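# Pull the tote out from beneath the desk

## Task

Move the tote so it is no longer under the desk: at the finish it must stand upright and be entirely clear of the desk, neither beneath it nor resting on it. The utility cart must also be upright at the finish, otherwise the task fails. The robot must not tip over or end up leaning, which also fails the task. Anything that stays in place only because the robot is holding it does not count.

## Robot and tools

Robot: a Hello Robot Stretch 4 with one arm. It has an omni-wheel base, a lift that rides up a mast, an arm that telescopes forward, a three-joint wrist and a two-finger gripper. It is about 1.6 m tall, and the base rim lies within 0.23 m of the base origin. Four cameras sit on the robot: head_camera, head_left_camera, head_right_camera and wrist_camera. Loose objects may now and then get a brief shove from outside.

Frames. Base frame: origin on the floor below the base centre, x forward, y left, z up. hand_pose is a point between the open fingertips, given in this frame. With all wrist joints at 0 its axes line up with the base frame. The printed value may be a little off. The odometry frame is the base frame as it was when the scene began.

execute_actions(actions, cameras). actions is a list holding one action or none. An empty list only reports state and images. An action contains "base", "joints" or both, optionally with "pace" and "contact_limits". Alternatively it contains only {"end_of_arm": "enable_torque"}, which re-powers any wrist or gripper motor that shut itself off. All motions in one action start together and may finish at different times.
- base: exactly one key, and each is an offset from where the base last reported itself. translate_m drives straight, forward positive, -2 to 2 m. strafe_m moves sideways without turning, left positive, -2 to 2 m. rotate_rad turns in place, counter-clockwise from above positive, -3.2 to 3.2 rad.
- joints: absolute targets by name, in one object for the single arm. lift_m 0 to 1.2. arm_m (extension) 0 to 0.55. wrist_yaw_rad -1.134 to 4.276: 0 is forward, positive is left, 3.14 is folded back, and above 3.4 the arm may block it. wrist_pitch_rad -1.117 to 4.259: 0 is level, 1.57 points down. wrist_roll_rad -1.117 to 4.259: at 0 the fingers are level, and positive rolls clockwise when viewed from behind the gripper. gripper_m -0.038 to 0.141 is the fingertip gap in metres; below 0 the fingers press together. A target outside a joint's range is clipped and run, and the result says so. An unknown key, or any other value out of range, rejects the whole call. Joints or base you omit may keep pushing toward an earlier target, unseen by the status fields.
- pace: "slow", "default", "fast" or "max". The base drives at up to 0.1/0.3/0.4/0.6 m/s and turns at up to 1/2/3/4 rad/s. With lift_m above 0.2, speeds are capped further, down to 0.3 m/s and 1 rad/s at lift 1.2.
- contact_limits: only {"arm_m": value}, from 0 (gentlest) to 0.75 (firmest), with 0.5 as the default. It sets how hard the arm may push before a contact_stop.
- cameras: a list of names, or "all". Omitted or null gives every camera; [] gives none. An unknown name rejects the call.
No action runs longer than 15 s. If a result reports a stop, later motion, wait and finished_scene calls in that same reply are skipped.

wait(seconds): 0 to 10 s with nothing newly commanded. It returns state and images. zoom_image(camera, region [x0,y0,x1,y1] in pixels, top-left origin, at most 504x504) gives a closer view of that camera's latest full image. finished_scene(scene) ends the scene once the last command has been held. It cannot be undone, and its reply gives the next task. Replying without any tool call ends everything. If resuming, send an empty execute_actions first to learn the scene and its task.

Result lines. base_status and joint_status report how each motion ended. done means the target was reached; for the base it means the wheels turned fully, even if they slipped. off_target means it rested short and may still push. contact_stop_at_<key> means it hit something; that part drops its target and goes slack. A slack lift can sag under load, and slack wheels can roll. limit_stop_at_<name> is a built-in stop. limit_stop_at_tilt means a lean over 6 degrees: lift, arm and wheels go slack and ignore commands until the lean eases. limit_stop_at_own_body means a self-collision guard fired; moving away works. torque_fault means a wrist motor was overloaded, for example by pressing the gripper into something or holding more than about 2 kg level. It goes limp until enable_torque is sent. on_its_own lists what the call did not command, where "held at" is the target being held. lidar_m gives 12 distances in 30-degree sectors: first straight ahead, then counter-clockwise (4th left, 7th behind, 10th right). "-" means nothing seen or something closer than 0.25 m. It sees from about 0.15 m up, so a desk top registers, but it misses glass, thin legs and much behind. wrist_depth_mm is a 7x7 grid in mm (100 to 2000, "-" for invalid). base_odometry counts wheel turns, and its heading runs -3.142 to 3.142. If turned_by_wheels and turned_by_imu differ by more than about 0.1 rad, there was a collision or slip. base_tilt in degrees (forward, right positive) has a fixed bias of up to about 1.5. motor_effort is a percentage with the peak in brackets. It is noisy and biased; wheel positive means turning right. An effort outside its rest range suggests a load or a push.

Gripping: command gripper_m below the object's width. A tighter value squeezes harder and draws the object toward the wrist. The gripper reading and done do not confirm a hold; a firm squeeze usually shows in the gripper's effort. If the fingertips snag on a surface, raise the lift. To unfold at the start, send lift_m 0.4 and wrist_yaw_rad 0 together. Self-collision is likely with pitch below -0.2 combined with roll below -0.4 or above 4.

Avoid: driving or turning with over 1 kg held and arm_m above 0.2, especially at fast paces. Avoid hard or high pulls and high contact limits, which can tip the robot. Also avoid drops, slams, hard hits and knocking the cart over. Release the tote before finishing so it stands on its own. The robot keeps running while the reply is composed.

Each tool is called as name(argument=value, ...), one argument or row to a line, values as JSON.

## Session

execute_actions(
  actions=[],
)

Scene clock: 0.00 s.
base_odometry: x=+0.000 y=+0.000 heading=+0.000 (m, m, rad; odometry frame)
turned_by_wheels: +0.000 (rad since the last result)
turned_by_imu: +0.000 (rad since the last result)
base_tilt: forward=+0.0 right=+0.1 (deg)
lidar_m: 1.87 1.86 2.42 1.98 1.50 1.80 1.46 1.43 2.19 1.78 1.47 1.61
base_status: not commanded
joint_positions: lift_m=+0.235 arm_m=-0.002 wrist_yaw_rad=+3.163 wrist_pitch_rad=-0.017 wrist_roll_rad=+0.014 gripper_m=+0.057
joint_status: not commanded
motor_effort: lift_m=+19 arm_m=+0 wrist_yaw_rad=-1 wrist_pitch_rad=-5 wrist_roll_rad=-2 gripper_m=-2 wheel_0=+0 wheel_1=+0 wheel_2=+0 (%)
hand_pose: x=-0.1218 y=+0.0811 z=+0.4177 quat_wxyz=(-0.011, +0.008, +0.007, +1.000) (m; base frame)
wrist_depth_mm: - 140 - - - - 1921 / - 121 141 - - - 1921 / - 114 138 1708 1983 - 1921 / - 127 171 1756 1863 - 1921 / 136 1397 1576 1661 1863 - 1921 / 223 1464 209 1708 210 1708 1708 / 221 1098 1138 146 1025 1078 1098
pictures: head_camera, head_left_camera, head_right_camera, wrist_camera
Images, in order (width x height): head_camera 420x560, head_left_camera 420x672, head_right_camera 420x672, wrist_camera 616x392.

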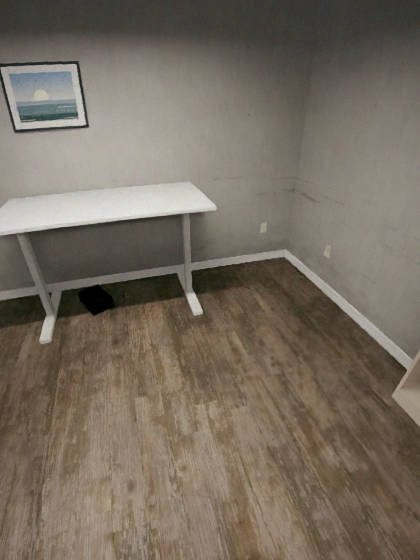

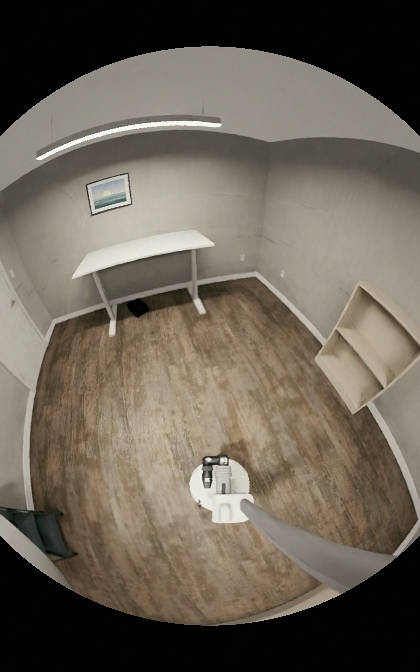

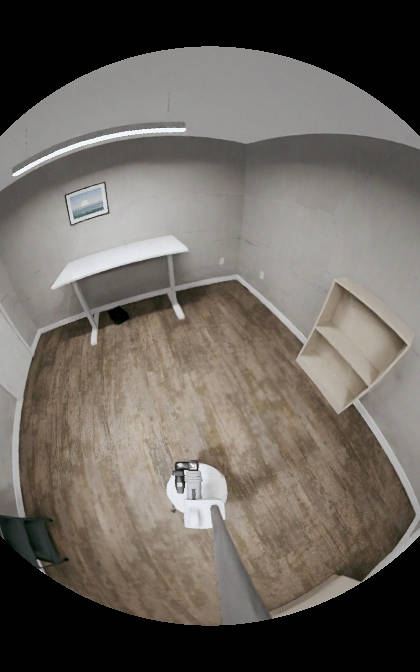

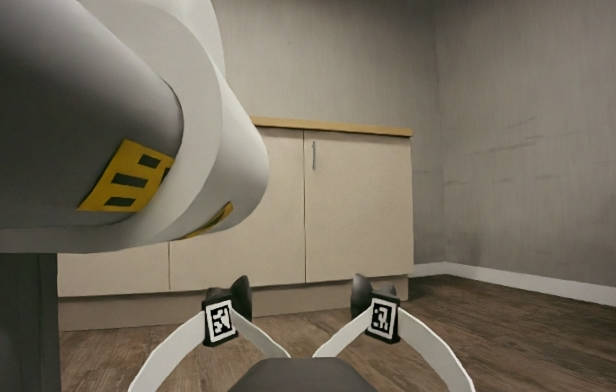

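zoom_image(
  camera="head_camera",
  region=[20, 250, 220, 360],
)

Region (20, 250, 220, 360) of head_camera's 420x560 image, scaled by 2.520, with more detail than that image has; it fills the top 277 rows of this view, and the rest is white.

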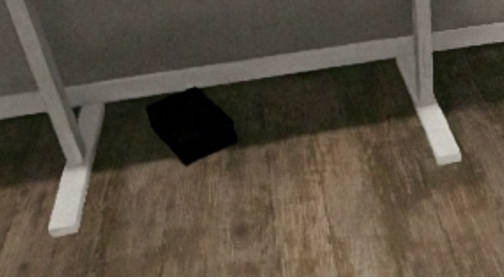

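execute_actions(
  actions=[
    {"base":{"rotate_rad":0.3},"joints":{"lift_m":0.4,"wrist_yaw_rad":0,"gripper_m":0.12},"pace":"fast"},
  ],
)

Scene clock: 17.33 s.
base_odometry: x=+0.000 y=+0.000 heading=+0.299 (m, m, rad; odometry frame)
turned_by_wheels: +0.299 (rad since the last result)
turned_by_imu: +0.297 (rad since the last result)
base_tilt: forward=+0.1 right=+0.2 (deg)
lidar_m: 1.85 1.90 2.09 1.50 1.53 1.55 1.47 1.49 1.88 1.47 1.48 2.35
base_status: done
joint_positions: lift_m=+0.400 arm_m=-0.002 wrist_yaw_rad=+0.000 wrist_pitch_rad=-0.017 wrist_roll_rad=+0.014 gripper_m=+0.120
joint_status: all done
motor_effort: lift_m=+21(24) arm_m=+0(1) wrist_yaw_rad=-3(8) wrist_pitch_rad=-5(5) wrist_roll_rad=-2(1) gripper_m=-2(4) wheel_0=-4(9) wheel_1=-4(12) wheel_2=-3(10) (%)
hand_pose: x=+0.4570 y=-0.0873 z=+0.5829 quat_wxyz=(+1.000, +0.007, -0.008, +0.000) (m; base frame)
wrist_depth_mm: - - - - - - - / - - - - - - - / - - - - - - - / - - - - - - - / - - - - - - - / - 1983 - - 216 - 1921 / 1576 1464 1499 148 1464 1397 1499
pictures: head_camera, head_left_camera, head_right_camera, wrist_camera
Images, in order (width x height): head_camera 420x560, head_left_camera 420x672, head_right_camera 420x672, wrist_camera 616x392.

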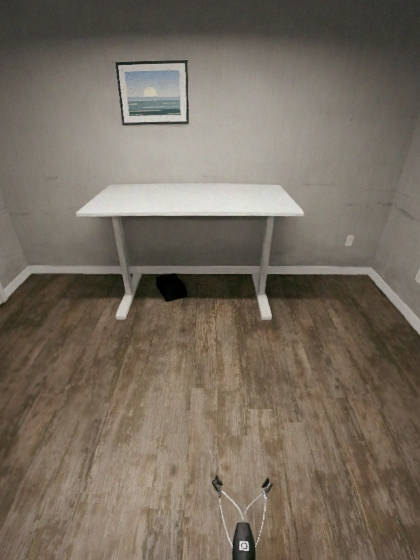

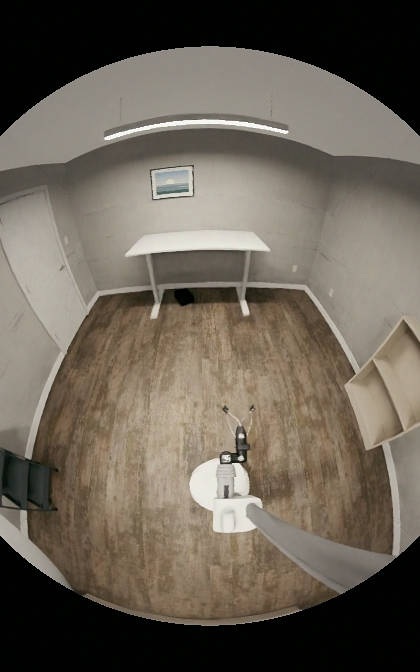

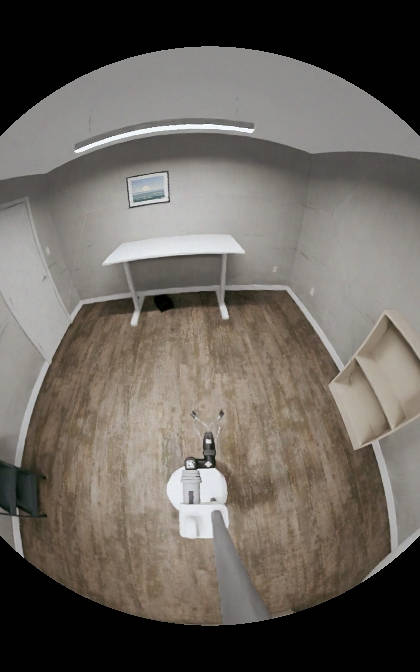

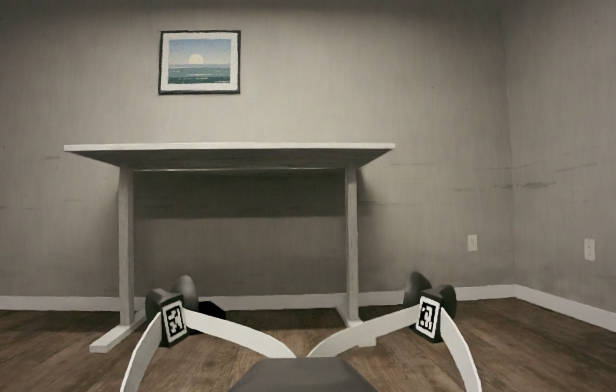

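execute_actions(
  actions=[
    {"base":{"rotate_rad":0.2},"joints":{"lift_m":0.2,"arm_m":0.15,"wrist_pitch_rad":0.5},"pace":"fast"},
  ],
  cameras=[],
)

execute_actions(
  actions=[
    {"base":{"translate_m":1.1},"joints":{"arm_m":0.3},"pace":"max"},
  ],
)

Scene clock: 29.20 s.
base_odometry: x=+0.000 y=+0.000 heading=+0.498 (m, m, rad; odometry frame)
turned_by_wheels: +0.199 (rad since the last result)
turned_by_imu: +0.198 (rad since the last result)
base_tilt: forward=+0.0 right=+0.2 (deg)
lidar_m: 1.86 2.04 1.99 1.50 1.82 1.46 1.44 2.23 1.78 1.47 1.61 1.88
base_status: done
joint_positions: lift_m=+0.200 arm_m=+0.149 wrist_yaw_rad=+0.000 wrist_pitch_rad=+0.502 wrist_roll_rad=+0.014 gripper_m=+0.120
joint_status: all done
motor_effort: lift_m=+17(19) arm_m=+8(9) wrist_yaw_rad=-4(1) wrist_pitch_rad=-4(4) wrist_roll_rad=-2(2) gripper_m=-1(1) wheel_0=-4(9) wheel_1=-4(10) wheel_2=-4(14) (%)
hand_pose: x=+0.5725 y=-0.0874 z=+0.2396 quat_wxyz=(+0.969, +0.007, +0.248, -0.002) (m; base frame)
wrist_depth_mm: - - - - - 1983 1863 / - - - - - 1983 1983 / 1308 1255 1255 1255 1229 1255 1255 / 878 878 866 866 854 866 866 / 654 661 654 668 661 668 654 / 530 512 521 539 216 535 521 / 452 445 452 149 452 442 452
pictures: none
No camera images: the call's "cameras" was empty. Leave "cameras" out to get every camera's image.

Scene clock: 32.53 s.
base_odometry: x=+0.966 y=+0.526 heading=+0.499 (m, m, rad; odometry frame)
turned_by_wheels: +0.001 (rad since the last result)
turned_by_imu: -0.005 (rad since the last result)
base_tilt: forward=+0.0 right=+0.1 (deg)
lidar_m: 0.76 0.83 1.82 1.82 1.81 2.58 2.56 2.43 1.66 1.91 0.99 0.78
base_status: done
joint_positions: lift_m=+0.200 arm_m=+0.299 wrist_yaw_rad=+0.000 wrist_pitch_rad=+0.502 wrist_roll_rad=+0.014 gripper_m=+0.120
joint_status: all done
motor_effort: lift_m=+19(19) arm_m=+7(7) wrist_yaw_rad=-2(0) wrist_pitch_rad=-3(5) wrist_roll_rad=-2(2) gripper_m=+2(1) wheel_0=+2(11) wheel_1=+3(11) wheel_2=+1(19) (%)
hand_pose: x=+0.7225 y=-0.0874 z=+0.2394 quat_wxyz=(+0.969, +0.007, +0.248, -0.002) (m; base frame)
wrist_depth_mm: 991 991 946 917 917 891 854 / 1060 1042 1008 991 960 931 904 / 707 1098 1060 1060 1042 991 976 / 715 854 854 820 866 854 866 / 661 668 640 661 654 654 661 / 525 521 517 539 217 525 521 / 455 442 449 149 449 439 452
pictures: head_camera, head_left_camera, head_right_camera, wrist_camera
Images, in order (width x height): head_camera 420x560, head_left_camera 420x672, head_right_camera 420x672, wrist_camera 616x392.

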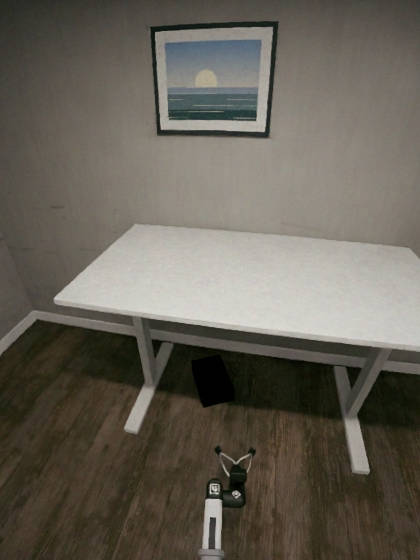

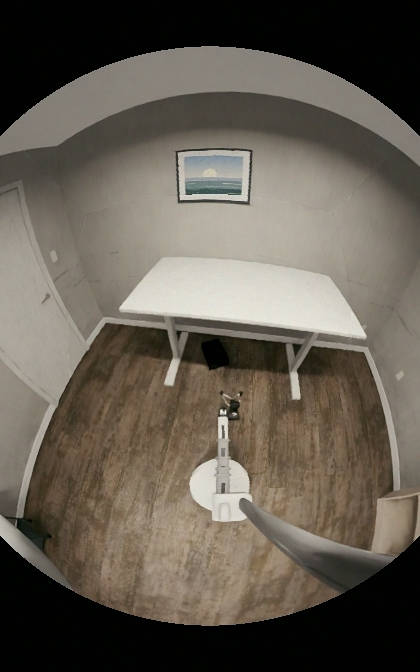

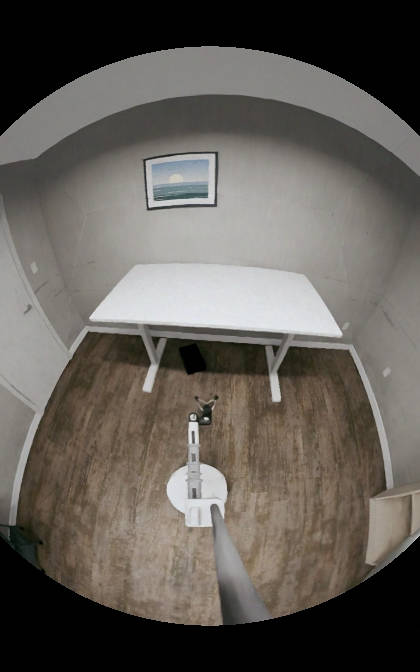

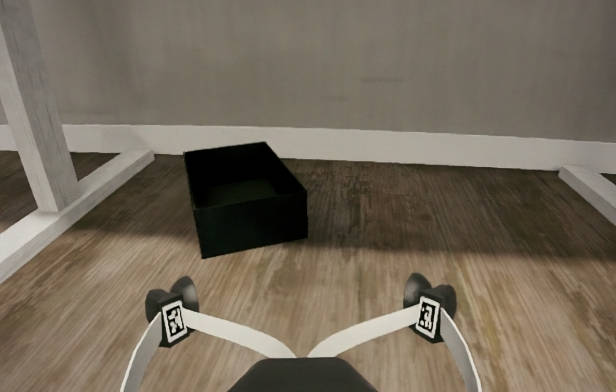

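execute_actions(
  actions=[
    {"base":{"rotate_rad":0.105},"joints":{"lift_m":0.29,"arm_m":0.45,"wrist_pitch_rad":1.0,"gripper_m":0.07},"pace":"fast"},
  ],
  cameras=[],
)

execute_actions(
  actions=[
    {"base":{"translate_m":0.4},"joints":{"arm_m":0.53,"wrist_pitch_rad":1.3},"pace":"fast"},
  ],
)

Scene clock: 58.10 s.
base_odometry: x=+0.966 y=+0.526 heading=+0.603 (m, m, rad; odometry frame)
turned_by_wheels: +0.104 (rad since the last result)
turned_by_imu: +0.103 (rad since the last result)
base_tilt: forward=+0.0 right=+0.1 (deg)
lidar_m: 0.76 0.88 1.79 1.82 1.79 2.56 2.55 1.93 1.65 1.89 0.92 0.77
base_status: done
joint_positions: lift_m=+0.290 arm_m=+0.449 wrist_yaw_rad=+0.000 wrist_pitch_rad=+1.001 wrist_roll_rad=+0.014 gripper_m=+0.070
joint_status: all done
motor_effort: lift_m=+21(24) arm_m=+8(11) wrist_yaw_rad=-1(2) wrist_pitch_rad=-2(2) wrist_roll_rad=-2(2) gripper_m=-2(1) wheel_0=-3(7) wheel_1=-3(13) wheel_2=-5(9) (%)
hand_pose: x=+0.7752 y=-0.0874 z=+0.2251 quat_wxyz=(+0.877, +0.006, +0.480, -0.003) (m; base frame)
wrist_depth_mm: 569 741 741 732 788 778 778 / 627 661 683 676 668 683 699 / 574 597 603 569 597 603 597 / 530 535 535 539 530 539 535 / 484 484 484 484 484 480 484 / 439 439 211 442 211 439 442 / 404 399 407 144 404 407 407
pictures: none
No camera images: the call's "cameras" was empty. Leave "cameras" out to get every camera's image.

Scene clock: 60.37 s.
base_odometry: x=+1.295 y=+0.753 heading=+0.603 (m, m, rad; odometry frame)
turned_by_wheels: +0.001 (rad since the last result)
turned_by_imu: -0.002 (rad since the last result)
base_tilt: forward=+0.1 right=+0.1 (deg)
lidar_m: 0.38 0.44 0.76 1.72 1.99 2.39 2.94 2.02 1.86 0.84 0.45 0.37
base_status: done
joint_positions: lift_m=+0.290 arm_m=+0.529 wrist_yaw_rad=+0.000 wrist_pitch_rad=+1.300 wrist_roll_rad=+0.014 gripper_m=+0.070
joint_status: all done
motor_effort: lift_m=+21(21) arm_m=+7(8) wrist_yaw_rad=-3(1) wrist_pitch_rad=+2(4) wrist_roll_rad=-1(3) gripper_m=-2(1) wheel_0=+3(10) wheel_1=+5(12) wheel_2=-2(17) (%)
hand_pose: x=+0.7766 y=-0.0874 z=+0.1900 quat_wxyz=(+0.796, +0.006, +0.605, -0.004) (m; base frame)
wrist_depth_mm: 469 517 508 508 504 480 452 / 455 480 484 421 484 492 496 / 449 455 449 455 459 466 466 / 436 436 433 436 433 445 445 / 415 413 410 418 413 421 418 / 397 397 211 399 211 404 402 / 379 379 370 144 345 384 389
pictures: head_camera, head_left_camera, head_right_camera, wrist_camera
Images, in order (width x height): head_camera 420x560, head_left_camera 420x672, head_right_camera 420x672, wrist_camera 616x392.

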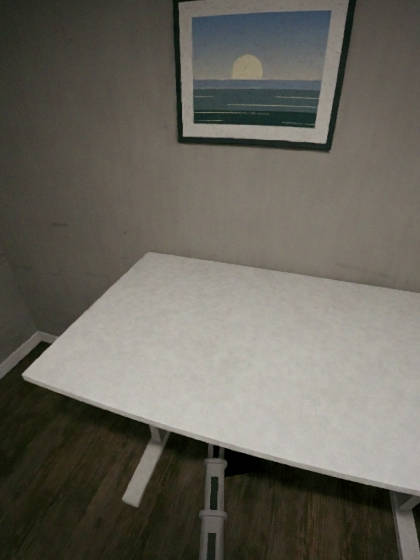

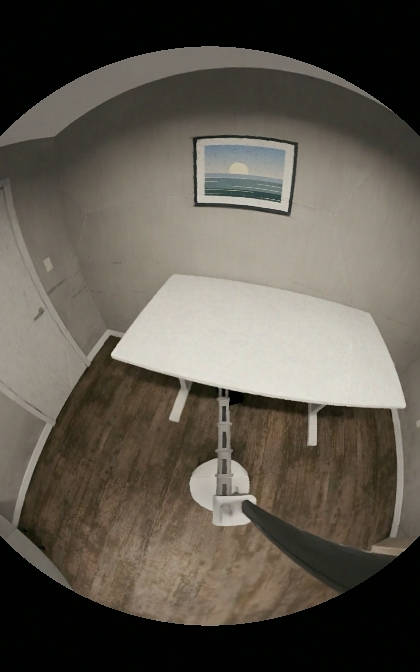

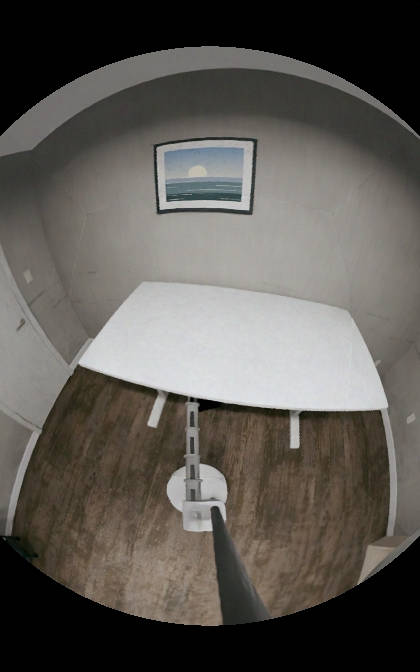

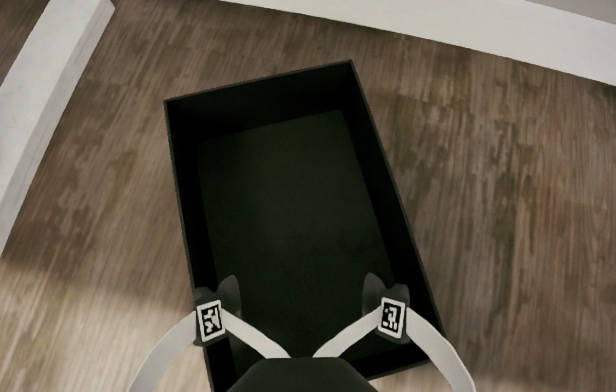

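execute_actions(
  actions=[
    {"joints":{"lift_m":0.17,"arm_m":0.55,"wrist_pitch_rad":1.4,"gripper_m":0.06},"pace":"fast"},
  ],
  cameras=["wrist_camera","head_left_camera"],
)

Scene clock: 75.40 s.
base_odometry: x=+1.295 y=+0.753 heading=+0.603 (m, m, rad; odometry frame)
turned_by_wheels: +0.000 (rad since the last result)
turned_by_imu: -0.002 (rad since the last result)
base_tilt: forward=-0.1 right=+0.1 (deg)
lidar_m: 0.37 0.44 0.75 1.71 1.98 2.37 2.93 2.03 1.86 0.84 0.46 0.39
base_status: not commanded
joint_positions: lift_m=+0.170 arm_m=+0.546 wrist_yaw_rad=+0.000 wrist_pitch_rad=+1.400 wrist_roll_rad=+0.014 gripper_m=+0.060
joint_status: all done
joint sent to its limit — the command would take arm_m past its upper limit, so that joint was sent only as far as its limit.
motor_effort: lift_m=+16(19) arm_m=+8(8) wrist_yaw_rad=+0(1) wrist_pitch_rad=+1(0) wrist_roll_rad=-2(2) gripper_m=-4(3) wheel_0=+3(3) wheel_1=+5(5) wheel_2=-2(2) (%)
hand_pose: x=+0.7661 y=-0.0874 z=+0.0641 quat_wxyz=(+0.765, +0.005, +0.644, -0.005) (m; base frame)
wrist_depth_mm: 327 276 314 324 287 334 336 / 317 290 317 315 279 322 324 / 307 270 306 306 304 309 312 / 296 259 296 297 296 250 301 / 286 251 286 287 289 241 293 / 279 240 211 281 213 233 282 / 271 270 267 145 240 198 277
pictures: head_left_camera, wrist_camera
Images, in order (width x height): head_left_camera 420x672, wrist_camera 616x392.

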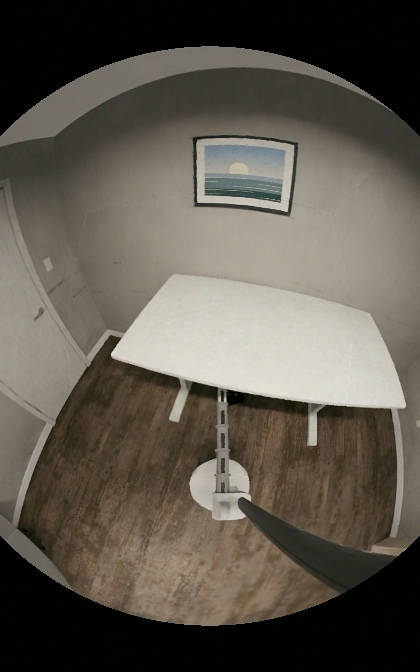

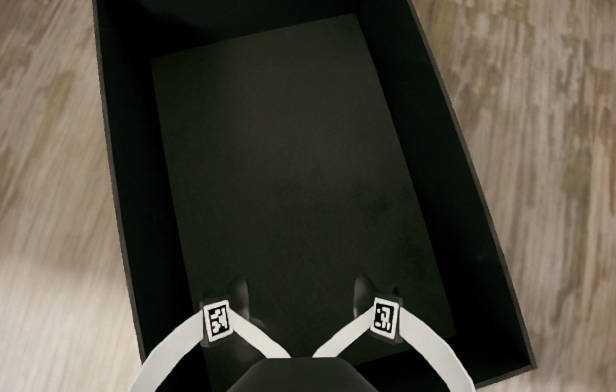

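execute_actions(
  actions=[
    {"joints":{"lift_m":0.15,"arm_m":0.44},"pace":"slow"},
  ],
  cameras=["wrist_camera","head_left_camera"],
)

Scene clock: 81.73 s.
base_odometry: x=+1.295 y=+0.753 heading=+0.603 (m, m, rad; odometry frame)
turned_by_wheels: +0.000 (rad since the last result)
turned_by_imu: -0.002 (rad since the last result)
base_tilt: forward=-0.1 right=+0.2 (deg)
lidar_m: 0.38 0.46 1.71 1.69 2.00 2.39 2.95 2.02 1.86 0.82 0.45 0.38
base_status: not commanded
joint_positions: lift_m=+0.150 arm_m=+0.441 wrist_yaw_rad=+0.001 wrist_pitch_rad=+1.399 wrist_roll_rad=+0.014 gripper_m=+0.060
joint_status: all done
motor_effort: lift_m=+16(16) arm_m=-8(12) wrist_yaw_rad=-5(6) wrist_pitch_rad=+4(5) wrist_roll_rad=-3(2) gripper_m=-1(0) wheel_0=+3(3) wheel_1=+5(5) wheel_2=-2(2) (%)
hand_pose: x=+0.6617 y=-0.0874 z=+0.0442 quat_wxyz=(+0.765, +0.005, +0.644, -0.004) (m; base frame)
wrist_depth_mm: 307 267 304 304 304 276 314 / 296 255 294 296 294 234 303 / 285 241 283 286 286 225 291 / 278 228 274 277 277 220 283 / 267 265 267 268 268 229 273 / 259 257 211 260 203 211 179 / 252 250 185 145 181 255 257
pictures: head_left_camera, wrist_camera
Images, in order (width x height): head_left_camera 420x672, wrist_camera 616x392.

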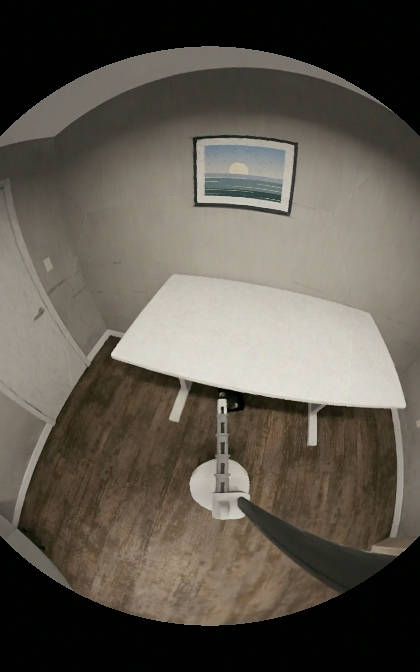

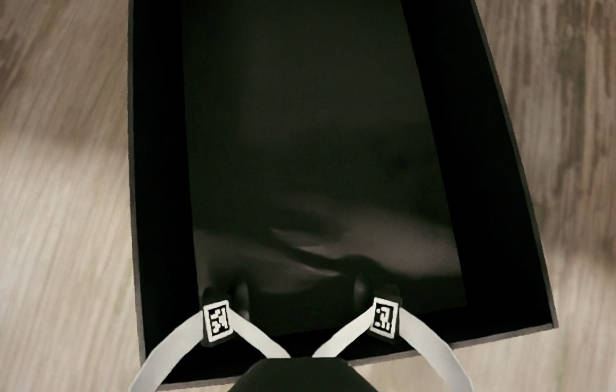

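It's light and dragging well. Pull out.

execute_actions(
  actions=[
    {"base":{"translate_m":-0.55},"joints":{"arm_m":0.22},"pace":"default"},
  ],
)

Scene clock: 89.57 s.
base_odometry: x=+0.842 y=+0.441 heading=+0.603 (m, m, rad; odometry frame)
turned_by_wheels: +0.000 (rad since the last result)
turned_by_imu: +0.000 (rad since the last result)
base_tilt: forward=+0.0 right=+0.1 (deg)
lidar_m: 0.90 1.06 1.86 1.86 1.76 2.40 2.42 1.86 1.60 1.86 1.10 0.90
base_status: done
joint_positions: lift_m=+0.150 arm_m=+0.221 wrist_yaw_rad=+0.000 wrist_pitch_rad=+1.400 wrist_roll_rad=+0.014 gripper_m=+0.060
joint_status: all done
motor_effort: lift_m=+17(17) arm_m=-8(10) wrist_yaw_rad=-2(3) wrist_pitch_rad=+2(4) wrist_roll_rad=-2(2) gripper_m=-3(2) wheel_0=-4(10) wheel_1=-5(10) wheel_2=+4(11) (%)
hand_pose: x=+0.4415 y=-0.0874 z=+0.0441 quat_wxyz=(+0.765, +0.005, +0.644, -0.004) (m; base frame)
wrist_depth_mm: 307 307 301 304 307 251 312 / 297 298 293 294 297 236 303 / 286 289 282 287 289 241 293 / 278 277 272 277 278 244 186 / 268 268 267 270 271 244 186 / 260 262 208 259 213 225 185 / 253 253 190 145 189 180 257
pictures: head_camera, head_left_camera, head_right_camera, wrist_camera
Images, in order (width x height): head_camera 420x560, head_left_camera 420x672, head_right_camera 420x672, wrist_camera 616x392.

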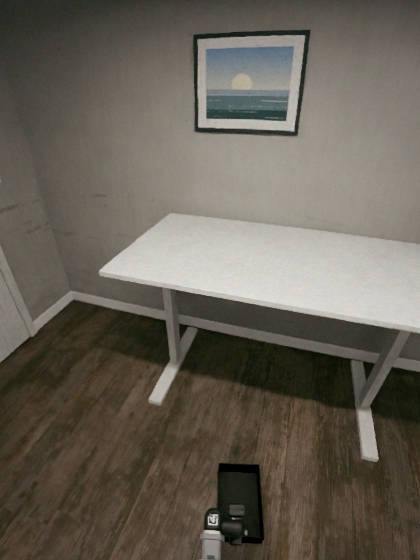

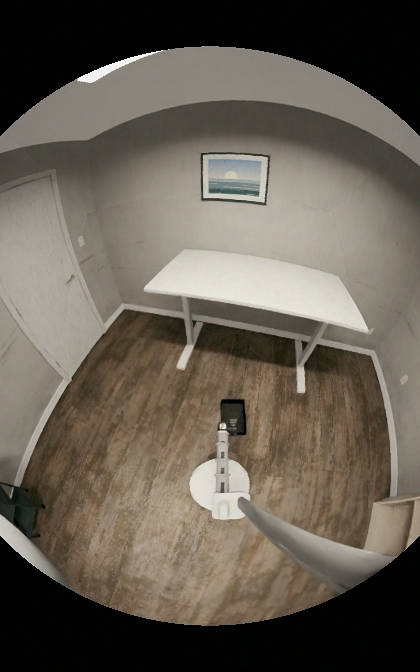

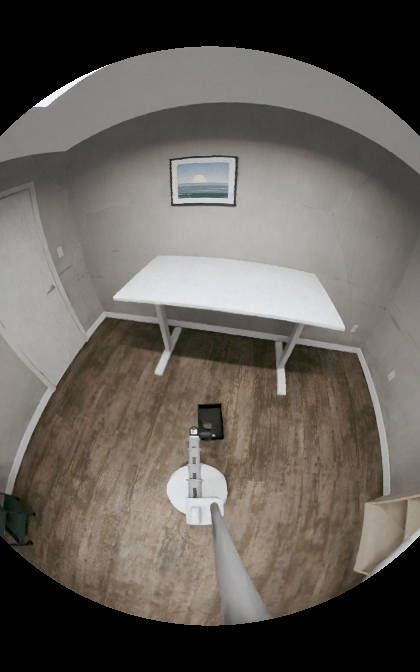

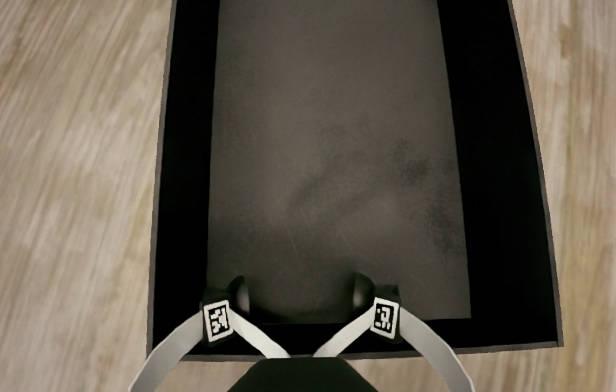

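execute_actions(
  actions=[
    {"joints":{"lift_m":0.3,"arm_m":0.24,"gripper_m":0.04},"pace":"fast"},
  ],
  cameras=["wrist_camera","head_left_camera"],
)

Scene clock: 93.97 s.
base_odometry: x=+0.842 y=+0.441 heading=+0.603 (m, m, rad; odometry frame)
turned_by_wheels: +0.000 (rad since the last result)
turned_by_imu: -0.002 (rad since the last result)
base_tilt: forward=+0.0 right=+0.2 (deg)
lidar_m: 0.92 1.05 1.85 1.86 1.75 2.41 2.41 1.87 1.58 1.88 1.09 0.44
base_status: not commanded
joint_positions: lift_m=+0.300 arm_m=+0.239 wrist_yaw_rad=+0.000 wrist_pitch_rad=+1.400 wrist_roll_rad=+0.014 gripper_m=+0.040
joint_status: all done
motor_effort: lift_m=+21(21) arm_m=+7(8) wrist_yaw_rad=-1(3) wrist_pitch_rad=+1(2) wrist_roll_rad=-2(2) gripper_m=-3(4) wheel_0=-4(4) wheel_1=-6(5) wheel_2=+3(4) (%)
hand_pose: x=+0.4585 y=-0.0874 z=+0.1937 quat_wxyz=(+0.765, +0.005, +0.644, -0.004) (m; base frame)
wrist_depth_mm: 469 473 473 392 407 484 484 / 459 462 462 452 452 469 466 / 442 442 442 445 442 452 452 / 433 427 433 433 427 436 436 / 418 418 413 418 415 427 424 / 399 404 209 404 310 413 413 / 392 392 392 153 397 397 402
pictures: head_left_camera, wrist_camera
Images, in order (width x height): head_left_camera 420x672, wrist_camera 616x392.

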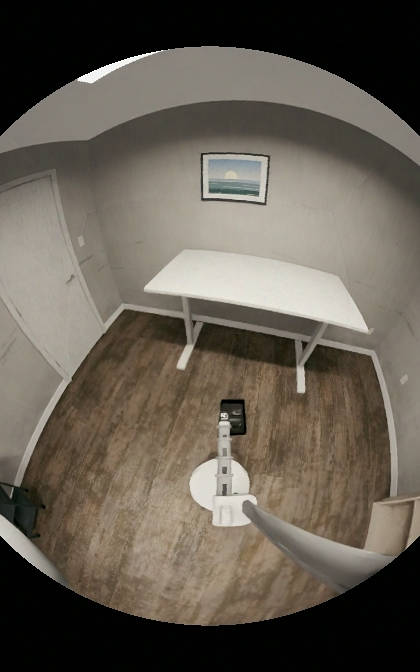

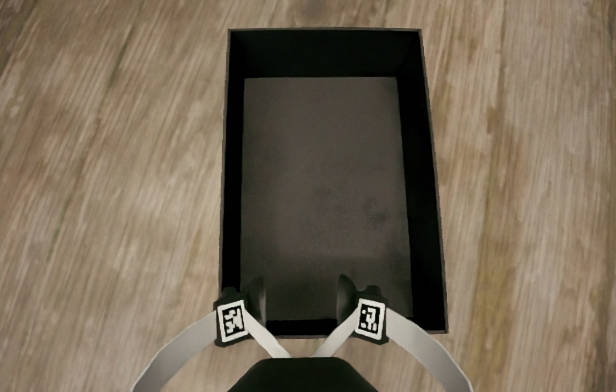

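finished_scene(
  scene=1,
)

The scene is finished: the task was done.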